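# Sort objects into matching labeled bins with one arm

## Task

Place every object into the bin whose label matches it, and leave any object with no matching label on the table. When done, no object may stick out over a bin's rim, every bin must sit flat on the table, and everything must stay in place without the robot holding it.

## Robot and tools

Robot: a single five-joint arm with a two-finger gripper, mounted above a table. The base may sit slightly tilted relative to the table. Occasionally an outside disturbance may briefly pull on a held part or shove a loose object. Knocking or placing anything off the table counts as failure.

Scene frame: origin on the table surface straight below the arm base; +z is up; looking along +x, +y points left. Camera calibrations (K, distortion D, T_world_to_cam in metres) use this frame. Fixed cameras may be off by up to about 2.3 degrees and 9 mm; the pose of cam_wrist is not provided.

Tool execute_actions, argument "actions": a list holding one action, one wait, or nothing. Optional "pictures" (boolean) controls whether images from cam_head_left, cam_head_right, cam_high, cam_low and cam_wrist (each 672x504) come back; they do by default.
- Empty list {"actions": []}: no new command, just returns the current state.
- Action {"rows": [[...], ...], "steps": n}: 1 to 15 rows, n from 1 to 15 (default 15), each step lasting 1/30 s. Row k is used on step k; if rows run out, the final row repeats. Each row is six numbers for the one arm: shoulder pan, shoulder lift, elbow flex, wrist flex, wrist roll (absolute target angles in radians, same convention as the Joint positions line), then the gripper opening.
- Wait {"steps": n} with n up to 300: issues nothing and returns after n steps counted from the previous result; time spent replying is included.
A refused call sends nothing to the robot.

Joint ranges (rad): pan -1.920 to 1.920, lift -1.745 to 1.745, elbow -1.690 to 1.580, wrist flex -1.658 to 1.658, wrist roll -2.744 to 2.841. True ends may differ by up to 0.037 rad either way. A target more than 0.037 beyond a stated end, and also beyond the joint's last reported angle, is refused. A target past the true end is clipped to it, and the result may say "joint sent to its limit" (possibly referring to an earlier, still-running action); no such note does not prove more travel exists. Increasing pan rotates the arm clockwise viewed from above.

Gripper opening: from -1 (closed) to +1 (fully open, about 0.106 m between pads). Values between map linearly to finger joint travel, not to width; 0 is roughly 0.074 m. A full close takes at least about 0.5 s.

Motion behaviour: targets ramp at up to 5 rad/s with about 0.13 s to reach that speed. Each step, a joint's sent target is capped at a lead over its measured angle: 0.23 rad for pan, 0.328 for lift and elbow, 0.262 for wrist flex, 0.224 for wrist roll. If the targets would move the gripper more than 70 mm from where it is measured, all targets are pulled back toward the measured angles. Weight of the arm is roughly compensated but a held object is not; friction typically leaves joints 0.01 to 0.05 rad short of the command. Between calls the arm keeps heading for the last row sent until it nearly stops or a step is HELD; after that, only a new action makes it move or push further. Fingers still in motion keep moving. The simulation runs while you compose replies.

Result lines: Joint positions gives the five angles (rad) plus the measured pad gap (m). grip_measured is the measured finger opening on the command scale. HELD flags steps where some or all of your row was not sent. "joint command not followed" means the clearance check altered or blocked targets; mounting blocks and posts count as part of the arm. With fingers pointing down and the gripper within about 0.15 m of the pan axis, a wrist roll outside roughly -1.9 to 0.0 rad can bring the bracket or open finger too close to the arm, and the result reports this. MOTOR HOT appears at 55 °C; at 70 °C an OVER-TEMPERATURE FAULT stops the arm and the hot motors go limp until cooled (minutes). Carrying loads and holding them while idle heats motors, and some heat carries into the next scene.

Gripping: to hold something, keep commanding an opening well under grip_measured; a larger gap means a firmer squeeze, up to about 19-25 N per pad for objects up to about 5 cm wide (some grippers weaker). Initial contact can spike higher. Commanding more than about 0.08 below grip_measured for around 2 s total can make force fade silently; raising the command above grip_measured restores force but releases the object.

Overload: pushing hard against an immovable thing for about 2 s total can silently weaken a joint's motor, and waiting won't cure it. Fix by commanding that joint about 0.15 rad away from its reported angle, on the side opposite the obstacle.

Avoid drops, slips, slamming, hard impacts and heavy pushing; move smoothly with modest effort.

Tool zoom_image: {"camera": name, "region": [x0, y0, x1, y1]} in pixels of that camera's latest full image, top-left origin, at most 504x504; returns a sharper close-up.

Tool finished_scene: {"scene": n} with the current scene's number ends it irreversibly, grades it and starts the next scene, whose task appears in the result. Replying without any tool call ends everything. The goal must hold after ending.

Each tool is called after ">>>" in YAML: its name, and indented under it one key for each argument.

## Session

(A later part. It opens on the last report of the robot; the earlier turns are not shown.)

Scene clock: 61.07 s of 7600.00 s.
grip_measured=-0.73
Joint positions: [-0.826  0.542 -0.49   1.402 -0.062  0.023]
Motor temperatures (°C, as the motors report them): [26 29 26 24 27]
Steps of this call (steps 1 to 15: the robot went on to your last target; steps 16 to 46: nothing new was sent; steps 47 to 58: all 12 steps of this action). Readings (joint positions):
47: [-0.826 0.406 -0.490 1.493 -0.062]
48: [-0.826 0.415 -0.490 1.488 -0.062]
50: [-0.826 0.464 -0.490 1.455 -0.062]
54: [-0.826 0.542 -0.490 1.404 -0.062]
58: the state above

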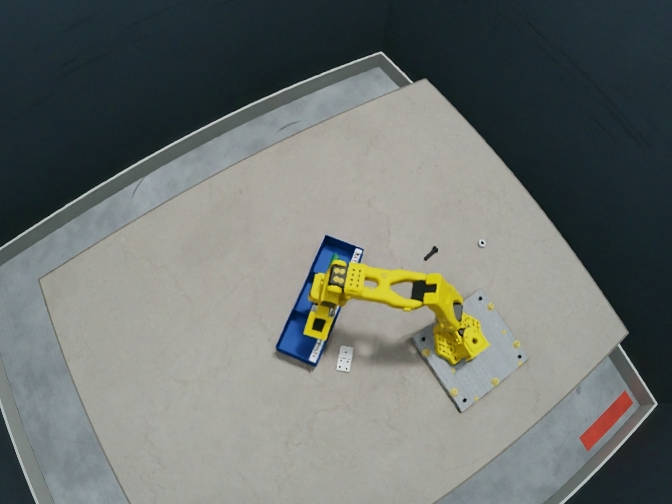

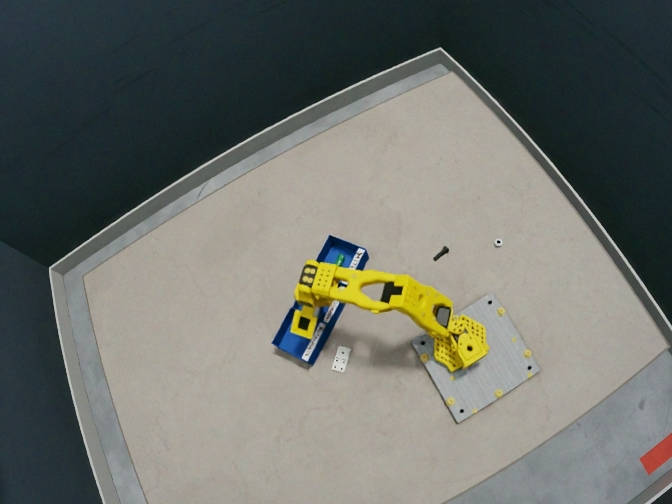

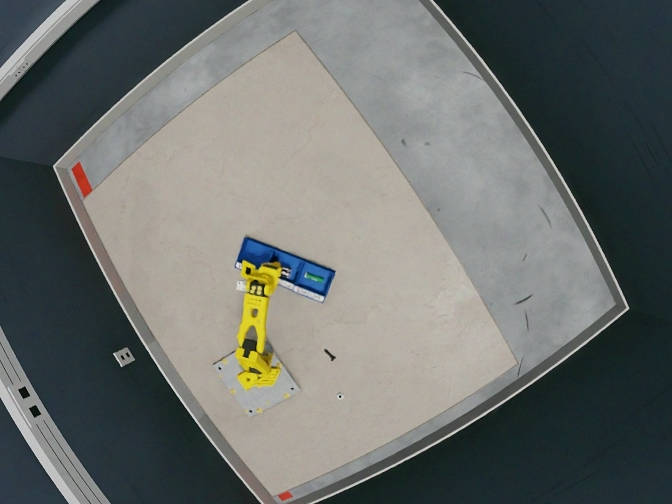

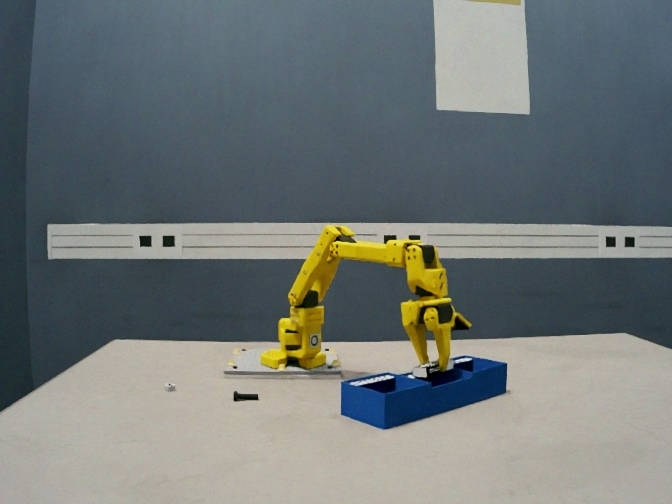

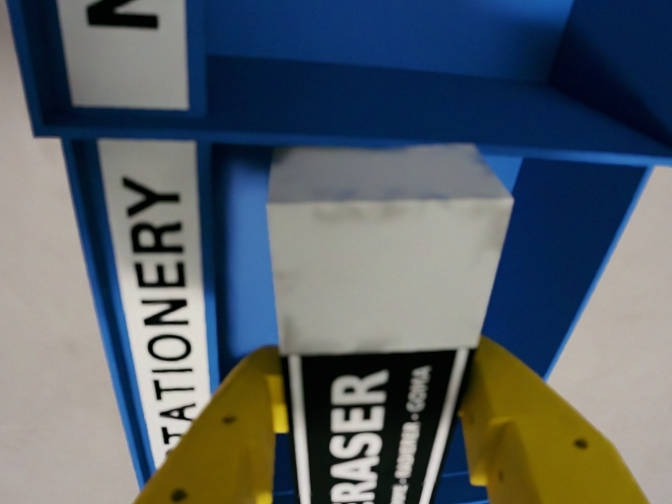

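>>> execute_actions:
  actions:
    - {"rows":[[-0.81,0.56,-0.5,1.39,-0.07,-0.8],[-0.785,0.56,-0.5,1.39,-0.07,-0.8],[-0.785,0.56,-0.5,1.39,-0.07,-0.8],[-0.785,0.58,-0.5,1.38,-0.07,-0.8],[-0.785,0.6,-0.5,1.37,-0.07,-0.8],[-0.785,0.62,-0.5,1.36,-0.07,-0.8]],"steps":13}

Scene clock: 63.13 s of 7600.00 s.
grip_measured=-0.73
Joint positions: [-0.789  0.605 -0.49   1.369 -0.062  0.023]
Motor temperatures (°C, as the motors report them): [26 29 26 24 27]
Steps of this call (steps 1 to 15: the robot went on to your last target; steps 16 to 49: nothing new was sent; steps 50 to 62: all 13 steps of this action). Readings (joint positions):
50: [-0.824 0.542 -0.490 1.402 -0.062]
51: [-0.821 0.542 -0.490 1.402 -0.062]
53: [-0.805 0.545 -0.490 1.399 -0.062]
57: [-0.791 0.594 -0.490 1.375 -0.062]
62: the state above

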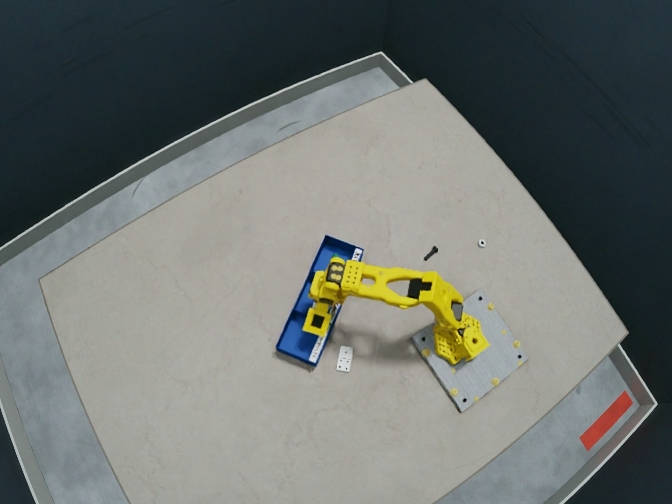

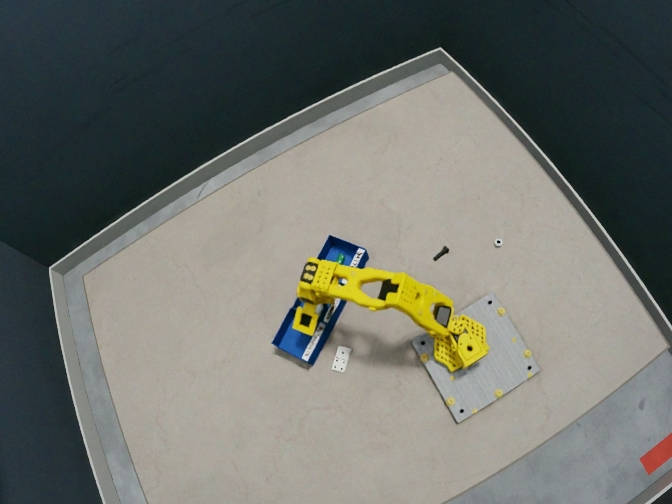

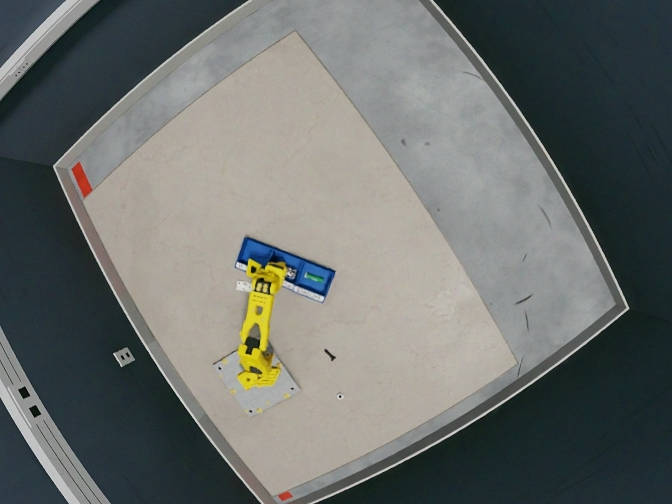

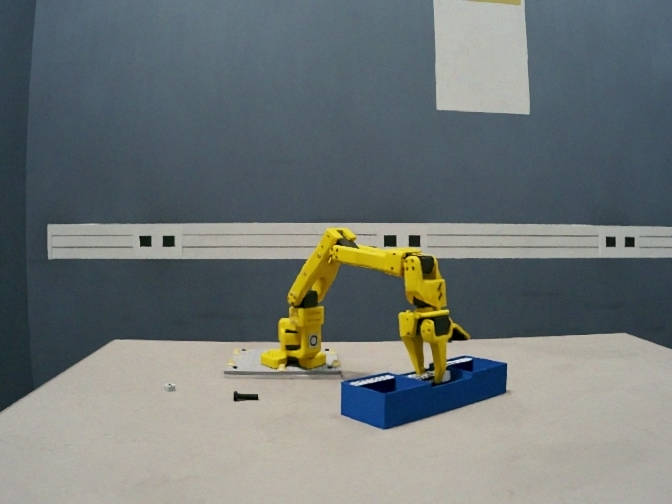

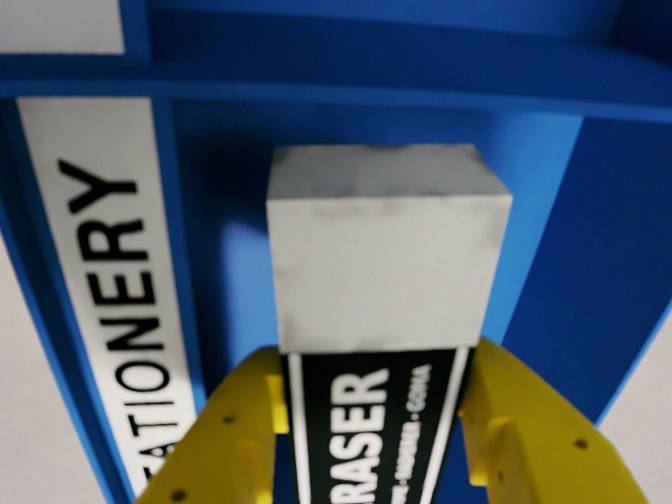

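Going in. Lower and release.

>>> execute_actions:
  actions:
    - {"rows":[[-0.785,0.65,-0.5,1.34,-0.07,-0.8],[-0.785,0.68,-0.5,1.32,-0.07,-0.8],[-0.785,0.71,-0.5,1.3,-0.07,-0.8],[-0.785,0.73,-0.5,1.29,-0.07,-0.8],[-0.785,0.73,-0.5,1.29,-0.07,-0.8],[-0.785,0.73,-0.5,1.29,-0.07,-0.8],[-0.785,0.73,-0.5,1.29,-0.07,-0.8],[-0.785,0.73,-0.5,1.29,-0.07,-0.7],[-0.785,0.73,-0.5,1.29,-0.07,-0.63],[-0.785,0.73,-0.5,1.29,-0.07,-0.58]],"steps":15}

Scene clock: 66.10 s of 7600.00 s.
grip_measured=-0.61
Joint positions: [-0.789  0.708 -0.494  1.295 -0.062  0.032]
Motor temperatures (°C, as the motors report them): [26 29 26 24 27]
Steps of this call (steps 1 to 15: the robot went on to your last target; steps 16 to 74: nothing new was sent; steps 75 to 89: all 15 steps of this action). Readings (joint positions):
75: [-0.789 0.607 -0.490 1.367 -0.062]
76: [-0.789 0.614 -0.490 1.361 -0.062]
78: [-0.789 0.657 -0.490 1.332 -0.062]
82: [-0.789 0.705 -0.494 1.298 -0.062]
89: the state above

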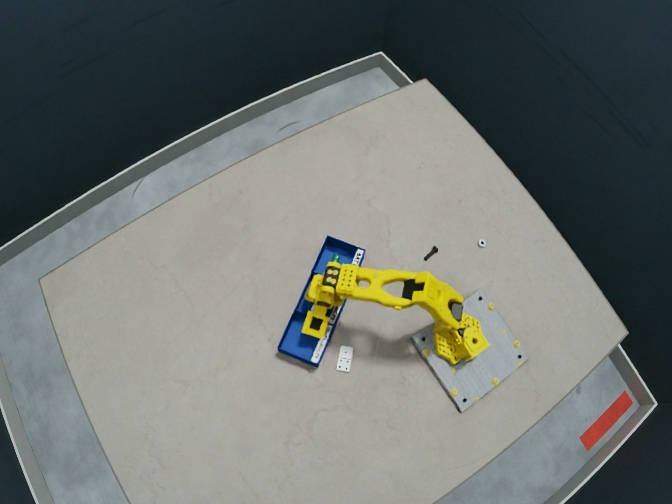

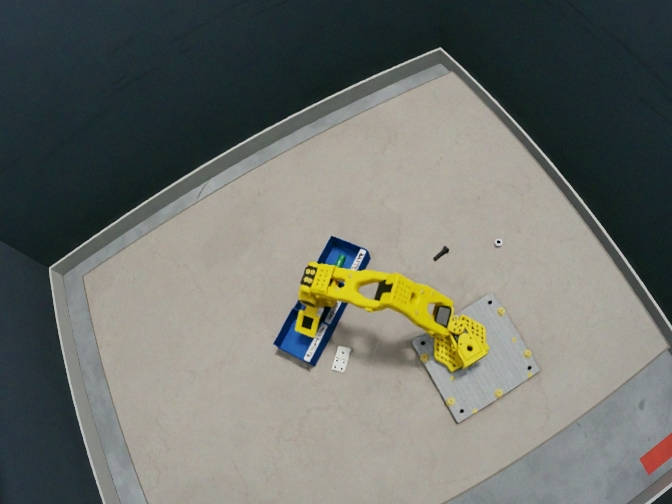

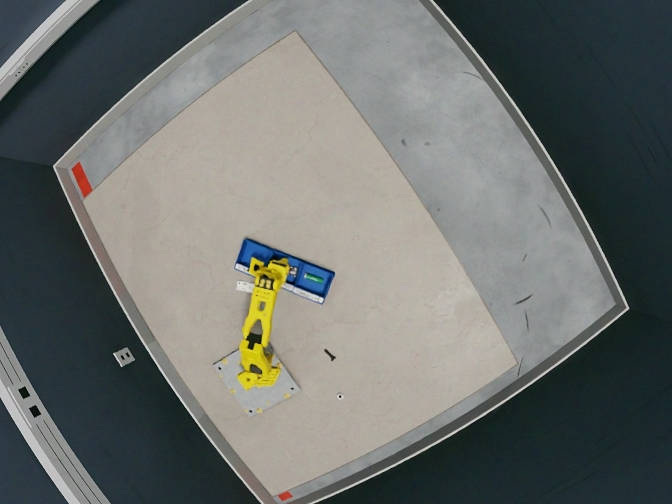

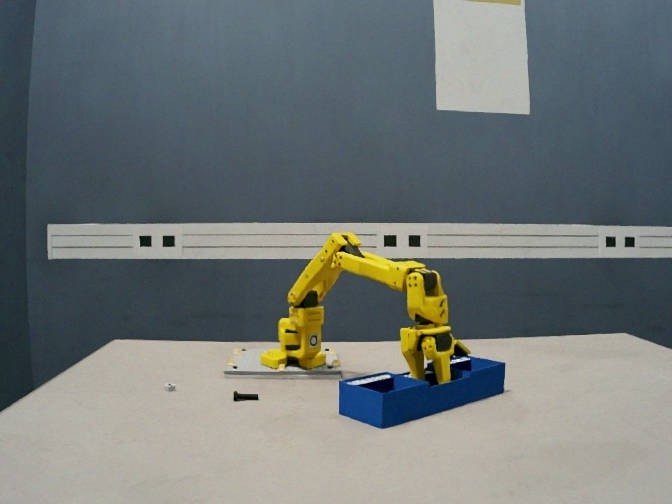

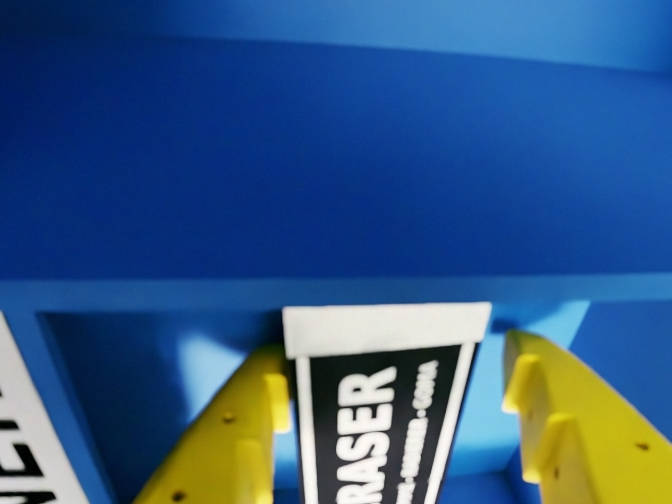

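>>> execute_actions:
  actions:
    - {"rows":[[-0.785,0.67,-0.49,1.33,-0.07,-0.63],[-0.785,0.6,-0.48,1.38,-0.07,-0.63],[-0.785,0.52,-0.46,1.43,-0.07,-0.63],[-0.785,0.44,-0.42,1.47,-0.07,-0.63],[-0.785,0.36,-0.36,1.49,-0.07,-0.63],[-0.74,0.27,-0.27,1.49,0.0,-0.63],[-0.64,0.18,-0.16,1.47,0.08,-0.63],[-0.54,0.09,-0.04,1.44,0.16,-0.63],[-0.44,0.0,0.08,1.41,0.24,-0.63],[-0.34,-0.08,0.2,1.38,0.32,-0.6],[-0.24,-0.15,0.3,1.35,0.4,-0.6],[-0.14,-0.21,0.4,1.33,0.46,-0.6],[-0.04,-0.26,0.48,1.31,0.52,-0.6],[0.06,-0.29,0.54,1.3,0.56,-0.6],[0.16,-0.31,0.58,1.29,0.6,-0.6]],"steps":15}
  pictures: false

>>> execute_actions:
  actions:
    - {"rows":[[0.33,-0.31,0.59,1.29,0.6,-0.55]],"steps":15}
  pictures: false

>>> execute_actions:
  actions:
    - {"rows":[[0.33,-0.31,0.59,1.29,0.6,-0.55]],"steps":8}

Scene clock: 70.33 s of 7600.00 s.
grip_measured=-0.61
Joint positions: [-0.354 -0.163  0.196  1.332  0.359  0.031]
Motor temperatures (°C, as the motors report them): [26 29 26 24 27]
Steps of this call (steps 1 to 15: the robot went on to your last target; steps 16 to 90: nothing new was sent; then 0.73 s passed at rest; steps 91 to 105: all 15 steps of this action). Readings (joint positions):
91: [-0.789 0.708 -0.494 1.295 -0.062]
92: [-0.789 0.705 -0.494 1.300 -0.062]
94: [-0.789 0.651 -0.483 1.353 -0.062]
98: [-0.755 0.373 -0.338 1.456 -0.028]
105: the state above

Scene clock: 70.83 s of 7600.00 s.
grip_measured=-0.56
Joint positions: [ 0.32  -0.3    0.572  1.298  0.592  0.035]
Motor temperatures (°C, as the motors report them): [26 29 26 24 27]
Steps of this call (steps 1 to 15: all 15 steps of this action). Readings (joint positions):
1: [-0.295 -0.220 0.271 1.318 0.415]
2: [-0.237 -0.257 0.348 1.309 0.471]
4: [-0.122 -0.288 0.481 1.301 0.547]
8: [0.111 -0.297 0.570 1.298 0.587]
15: the state above

Scene clock: 71.10 s of 7600.00 s.
grip_measured=-0.56
Joint positions: [ 0.324 -0.3    0.572  1.297  0.592  0.035]
Motor temperatures (°C, as the motors report them): [26 29 26 24 27]
Steps of this call (steps 1 to 8: all 8 steps of this action). Readings (joint positions):
1: [0.321 -0.300 0.572 1.298 0.592]
2: [0.323 -0.300 0.572 1.297 0.592]
4: [0.324 -0.300 0.572 1.297 0.592]
8: the state above

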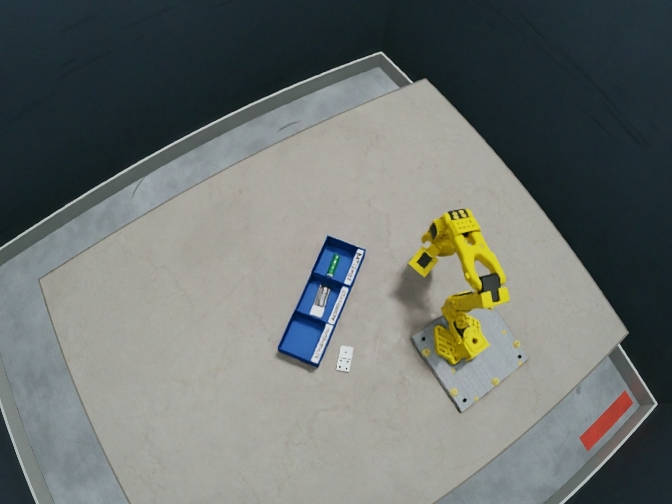

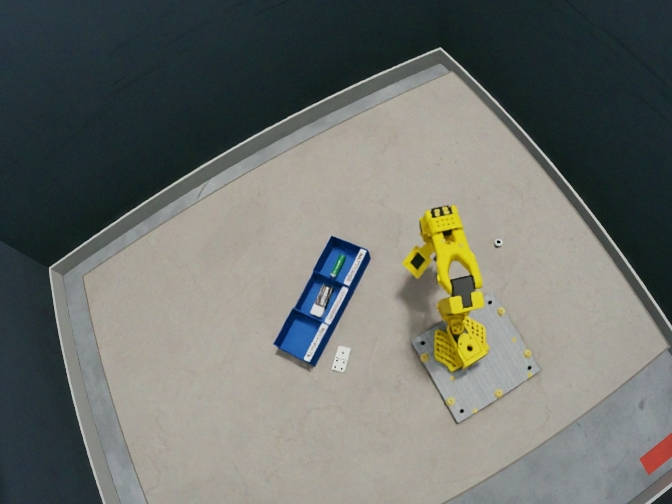

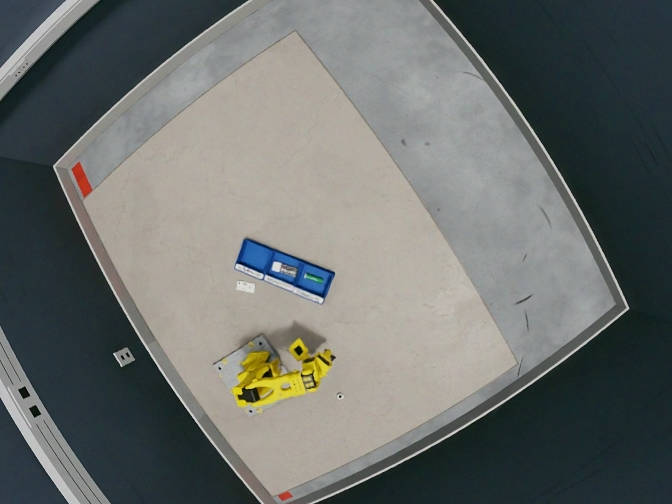

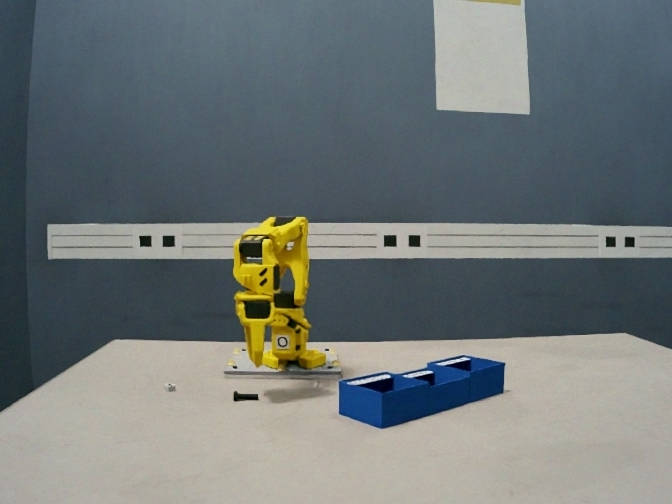

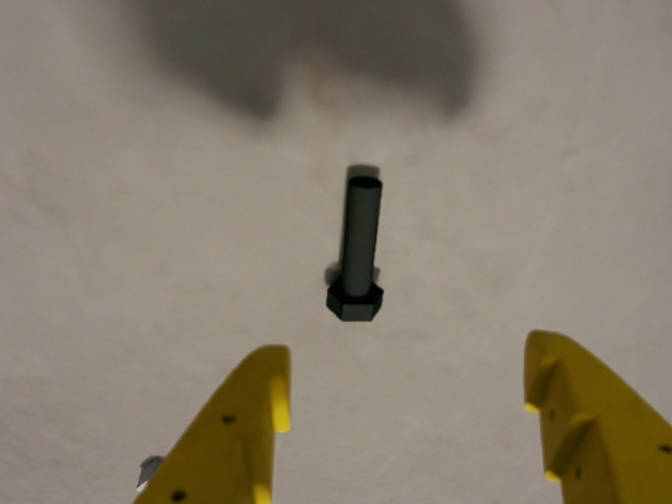

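>>> execute_actions:
  actions:
    - {"rows":[[0.33,-0.28,0.63,1.22,0.56,-0.55],[0.33,-0.25,0.67,1.15,0.52,-0.55],[0.33,-0.21,0.71,1.08,0.52,-0.55],[0.33,-0.18,0.74,1.03,0.52,-0.55],[0.33,-0.165,0.755,1.0,0.52,-0.55]],"steps":14}

Scene clock: 73.43 s of 7600.00 s.
grip_measured=-0.56
Joint positions: [ 0.324 -0.179  0.738  1.008  0.529  0.035]
Motor temperatures (°C, as the motors report them): [26 29 26 24 27]
Steps of this call (steps 1 to 15: the robot went on to your last target; steps 16 to 56: nothing new was sent; steps 57 to 70: all 14 steps of this action). Readings (joint positions):
57: [0.324 -0.300 0.572 1.297 0.592]
58: [0.324 -0.297 0.583 1.286 0.586]
60: [0.324 -0.263 0.636 1.208 0.553]
64: [0.324 -0.183 0.730 1.037 0.532]
70: the state above

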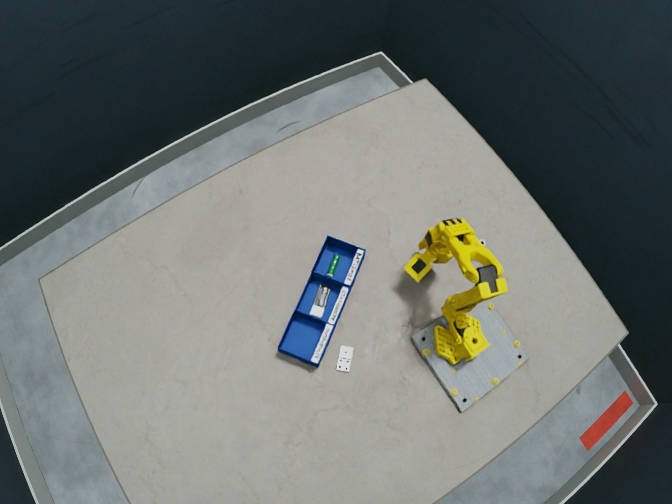

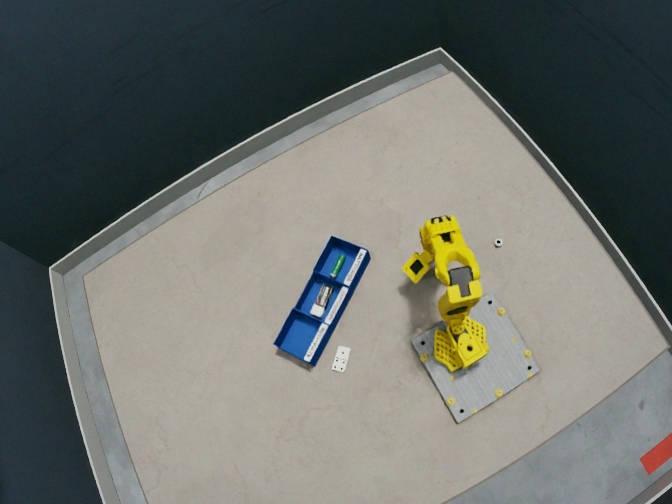

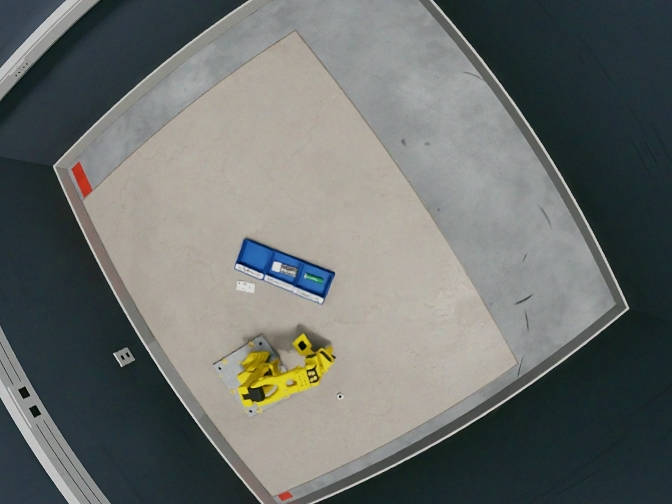

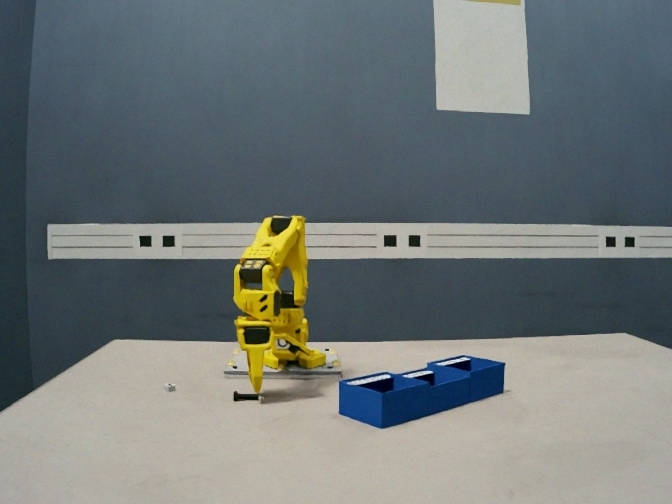

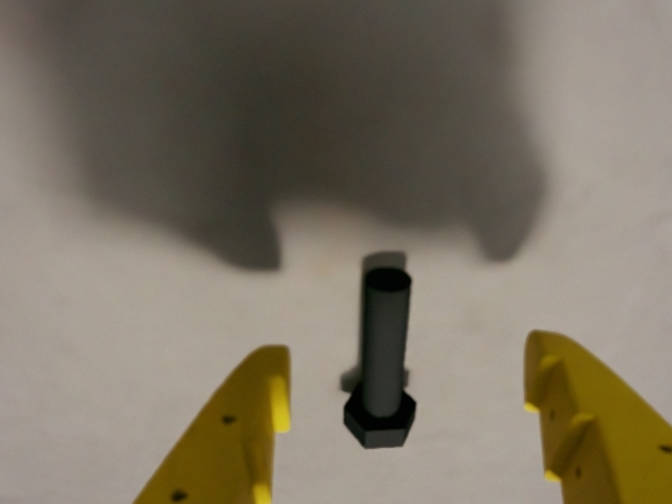

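>>> execute_actions:
  actions:
    - {"rows":[[0.37,-0.165,0.745,1.0,0.54,-0.55],[0.41,-0.16,0.74,1.0,0.55,-0.55],[0.41,-0.14,0.74,0.98,0.55,-0.55],[0.41,-0.12,0.74,0.96,0.55,-0.55]],"steps":13}

Scene clock: 75.23 s of 7600.00 s.
grip_measured=-0.56
Joint positions: [ 0.404 -0.134  0.738  0.968  0.541  0.035]
Motor temperatures (°C, as the motors report them): [26 29 26 24 27]
Steps of this call (steps 1 to 15: the robot went on to your last target; steps 16 to 41: nothing new was sent; steps 42 to 54: all 13 steps of this action). Readings (joint positions):
42: [0.326 -0.179 0.738 1.008 0.529]
43: [0.335 -0.177 0.738 1.008 0.530]
45: [0.374 -0.165 0.738 1.001 0.537]
49: [0.403 -0.134 0.738 0.971 0.541]
54: the state above

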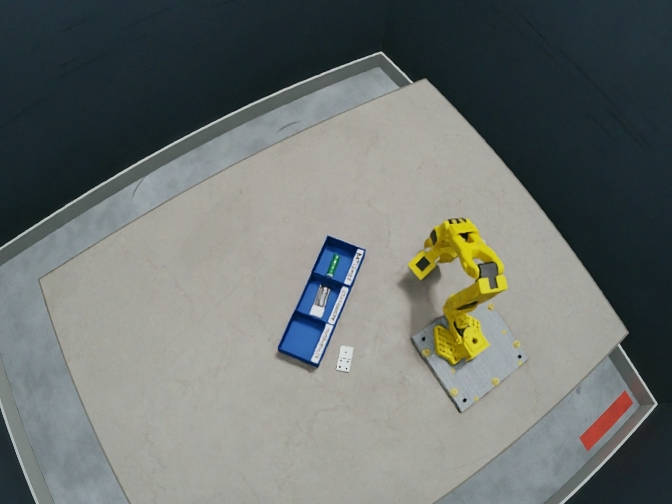

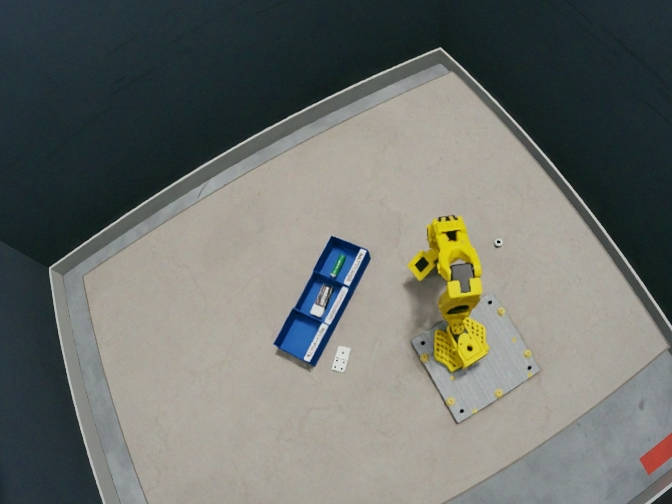

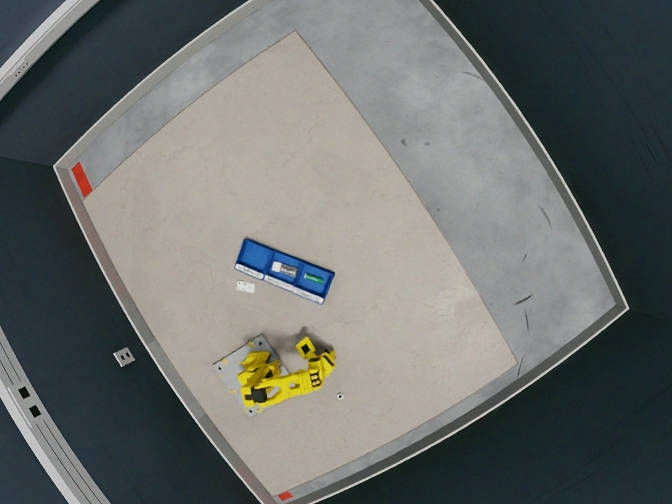

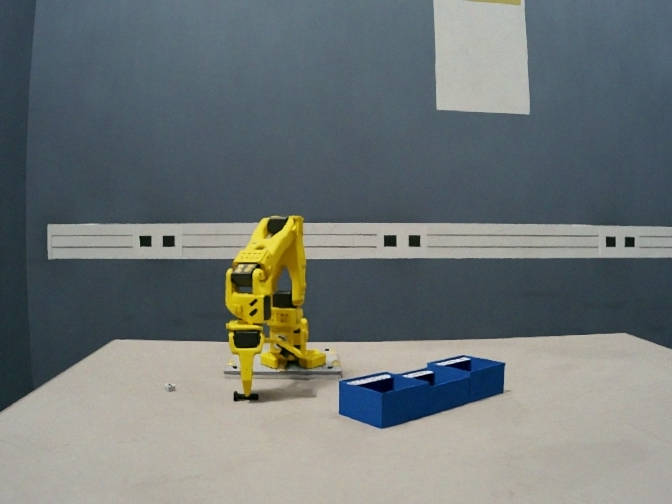

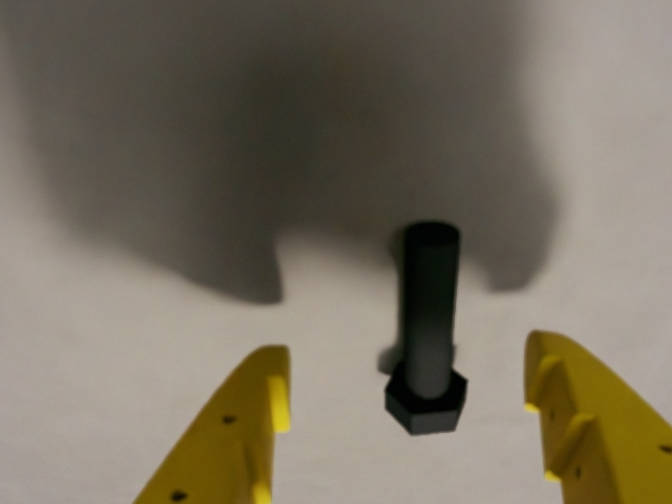

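>>> execute_actions:
  actions:
    - {"rows":[[0.41,-0.11,0.7,0.97,0.55,-0.55],[0.41,-0.08,0.67,0.96,0.55,-0.55],[0.41,-0.05,0.66,0.945,0.55,-0.55],[0.41,-0.02,0.66,0.93,0.55,-0.55],[0.41,-0.01,0.66,0.925,0.55,-0.55]],"steps":13}

Scene clock: 77.13 s of 7600.00 s.
grip_measured=-0.56
Joint positions: [ 0.404 -0.025  0.675  0.931  0.543  0.035]
Motor temperatures (°C, as the motors report them): [26 29 26 24 27]
Steps of this call (steps 1 to 15: the robot went on to your last target; steps 16 to 44: nothing new was sent; steps 45 to 57: all 13 steps of this action). Readings (joint positions):
45: [0.404 -0.133 0.738 0.968 0.541]
46: [0.404 -0.127 0.733 0.968 0.541]
48: [0.404 -0.094 0.702 0.961 0.541]
52: [0.404 -0.028 0.678 0.936 0.541]
57: the state above

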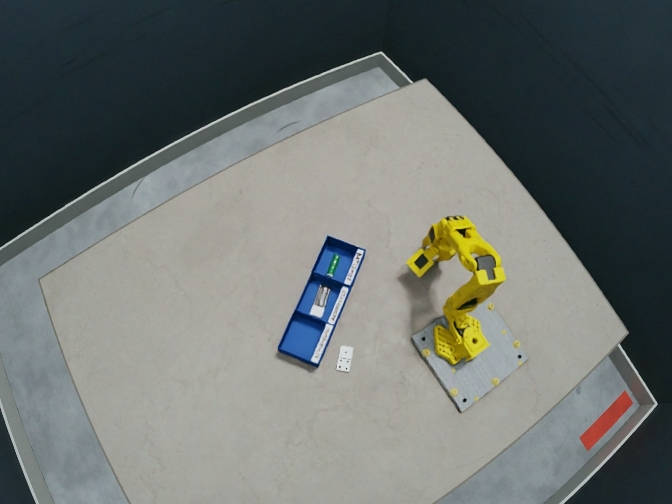

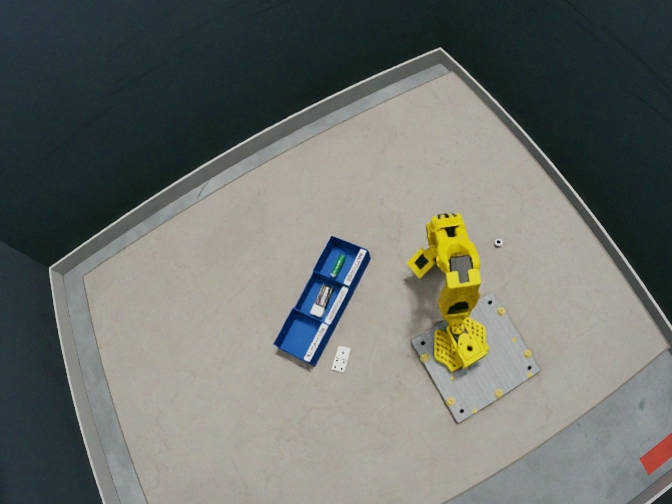

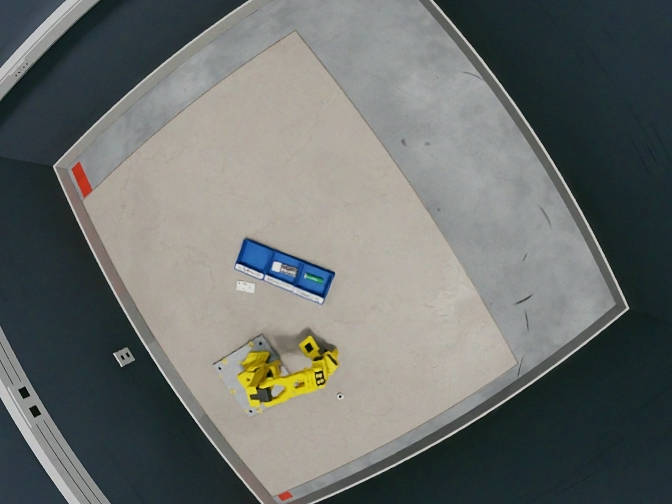

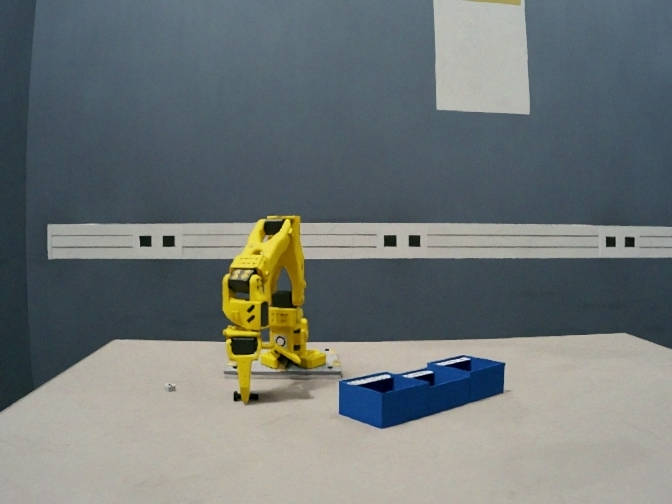

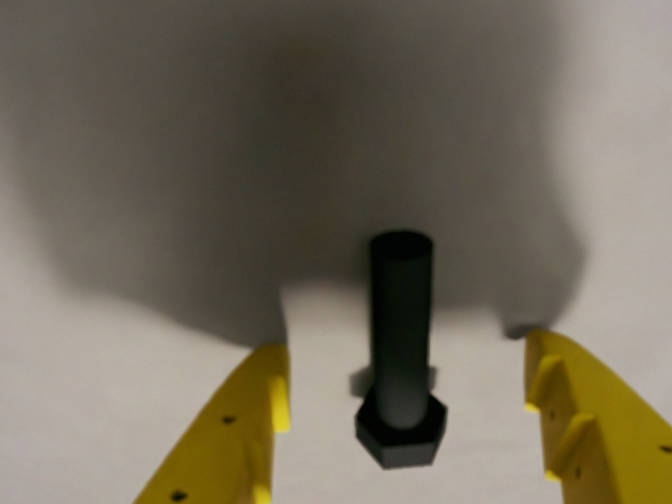

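>>> execute_actions:
  actions:
    - {"rows":[[0.43,-0.04,0.66,0.94,0.57,-0.6],[0.46,-0.04,0.66,0.94,0.59,-0.63],[0.475,-0.04,0.66,0.94,0.6,-0.66],[0.475,-0.03,0.66,0.93,0.6,-0.68],[0.475,-0.015,0.66,0.925,0.6,-0.7]],"steps":13}

Scene clock: 78.90 s of 7600.00 s.
grip_measured=-0.69
Joint positions: [ 0.47  -0.027  0.675  0.933  0.59   0.026]
Motor temperatures (°C, as the motors report them): [26 29 26 24 27]
Steps of this call (steps 1 to 15: the robot went on to your last target; steps 16 to 40: nothing new was sent; steps 41 to 53: all 13 steps of this action). Readings (joint positions):
41: [0.406 -0.025 0.675 0.931 0.543]
42: [0.412 -0.025 0.675 0.933 0.550]
44: [0.441 -0.027 0.675 0.933 0.573]
48: [0.467 -0.027 0.675 0.933 0.589]
53: the state above

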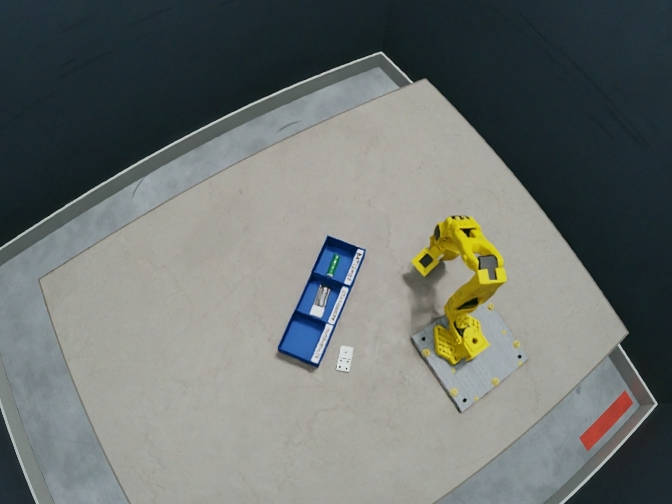

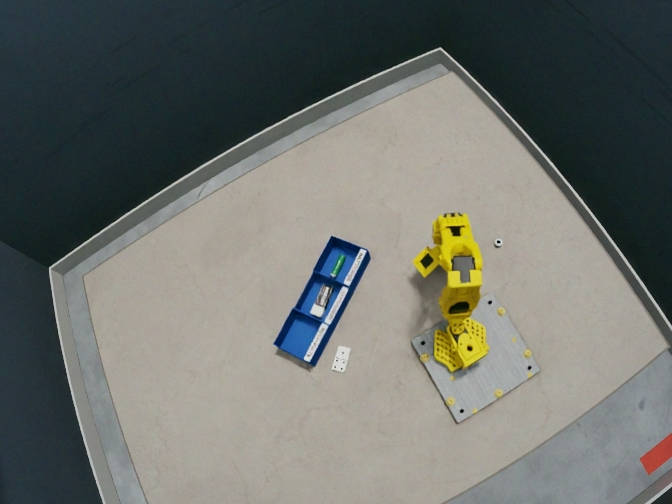

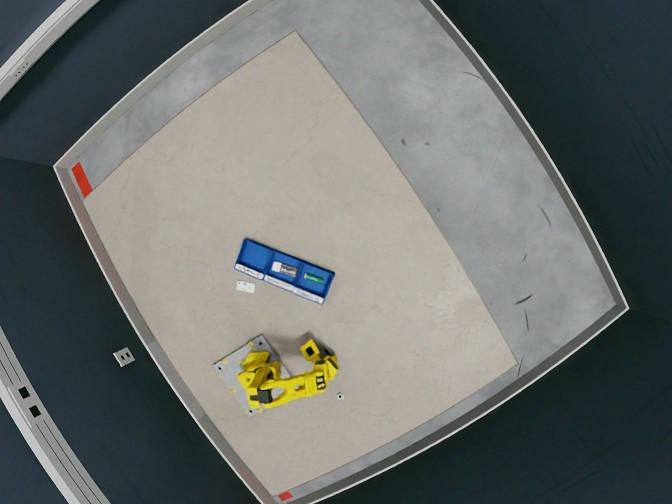

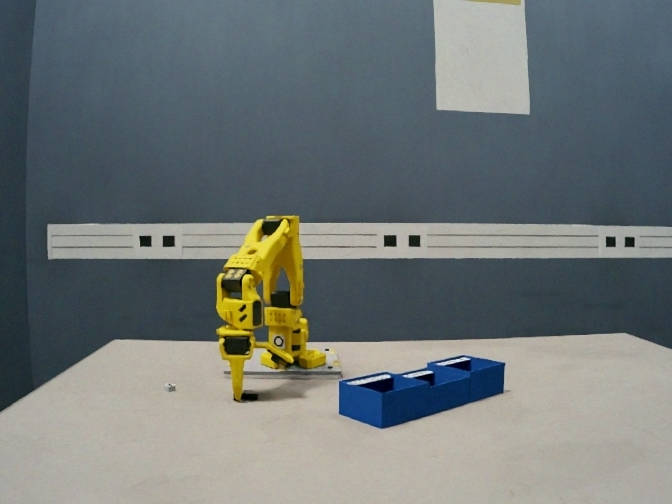

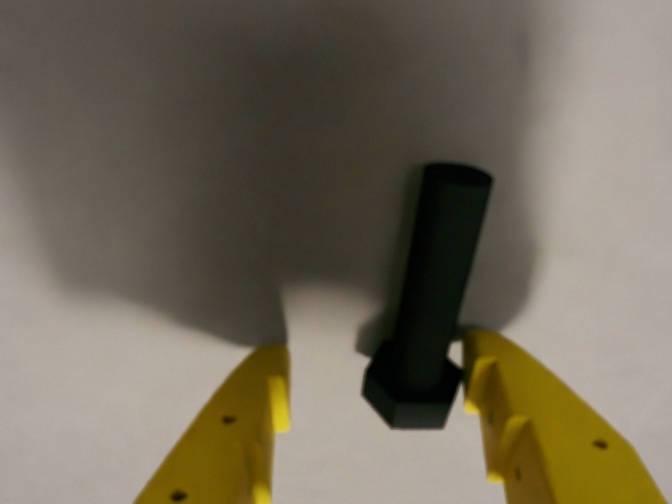

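>>> execute_actions:
  actions:
    - {"rows":[[0.475,-0.015,0.66,0.925,0.55,-0.74],[0.475,-0.015,0.66,0.925,0.5,-0.78],[0.475,-0.015,0.66,0.925,0.47,-0.82],[0.475,-0.015,0.66,0.925,0.47,-0.86],[0.475,-0.015,0.66,0.925,0.47,-0.9],[0.475,-0.015,0.66,0.925,0.47,-0.94]],"steps":15}

Scene clock: 80.73 s of 7600.00 s.
grip_measured=-0.87
Joint positions: [ 0.47  -0.027  0.675  0.931  0.48   0.012]
Motor temperatures (°C, as the motors report them): [26 29 26 24 27]
Steps of this call (steps 1 to 15: the robot went on to your last target; steps 16 to 40: nothing new was sent; steps 41 to 55: all 15 steps of this action). Readings (joint positions):
41: [0.470 -0.027 0.675 0.933 0.590]
42: [0.470 -0.027 0.675 0.933 0.584]
44: [0.470 -0.027 0.675 0.931 0.533]
48: [0.470 -0.027 0.675 0.931 0.486]
55: the state above

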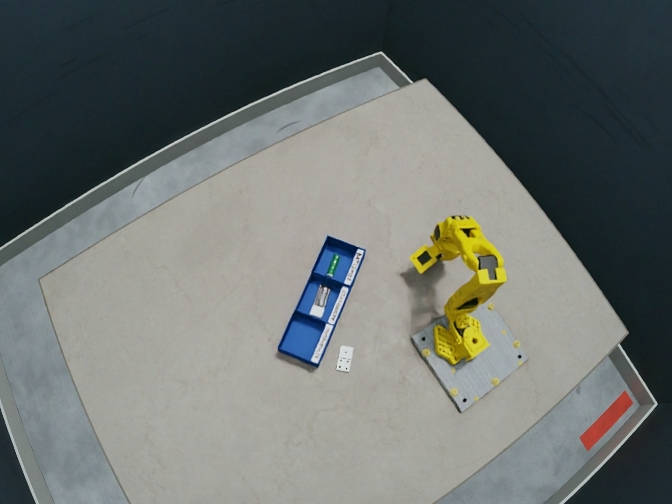

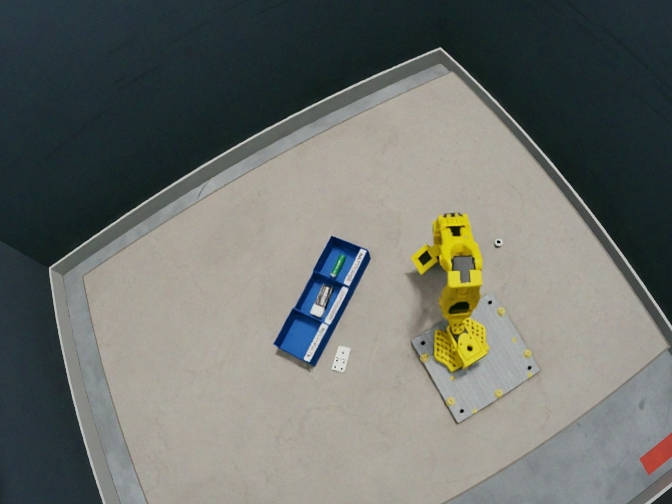

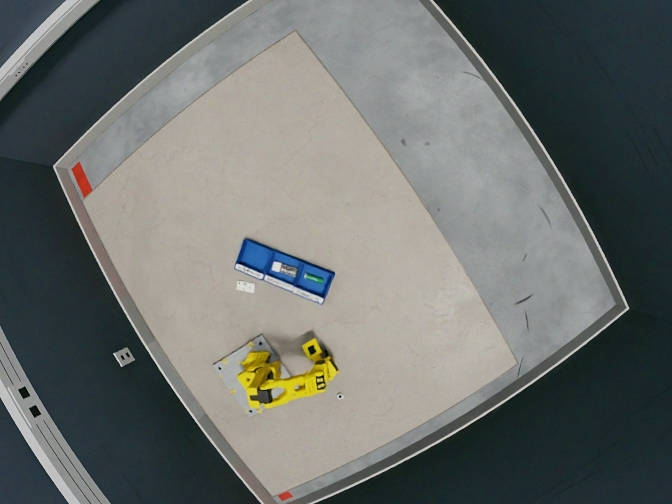

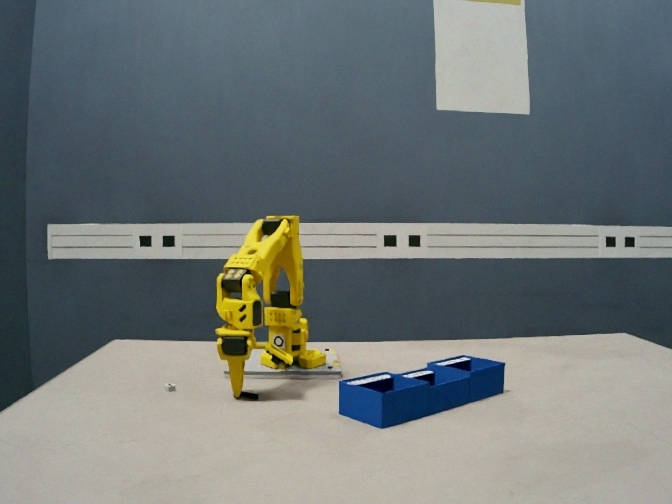

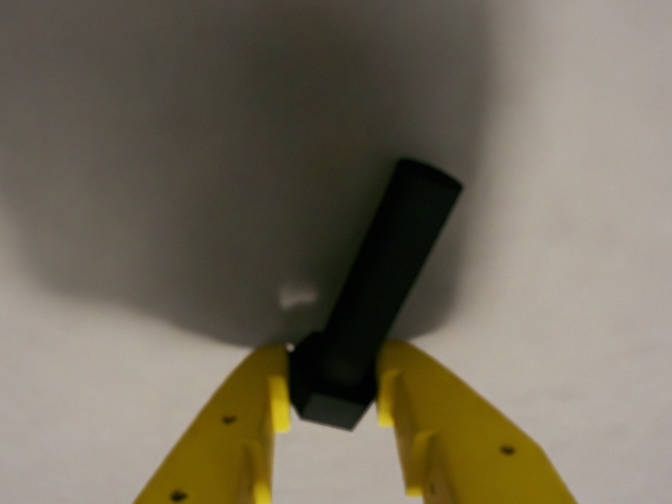

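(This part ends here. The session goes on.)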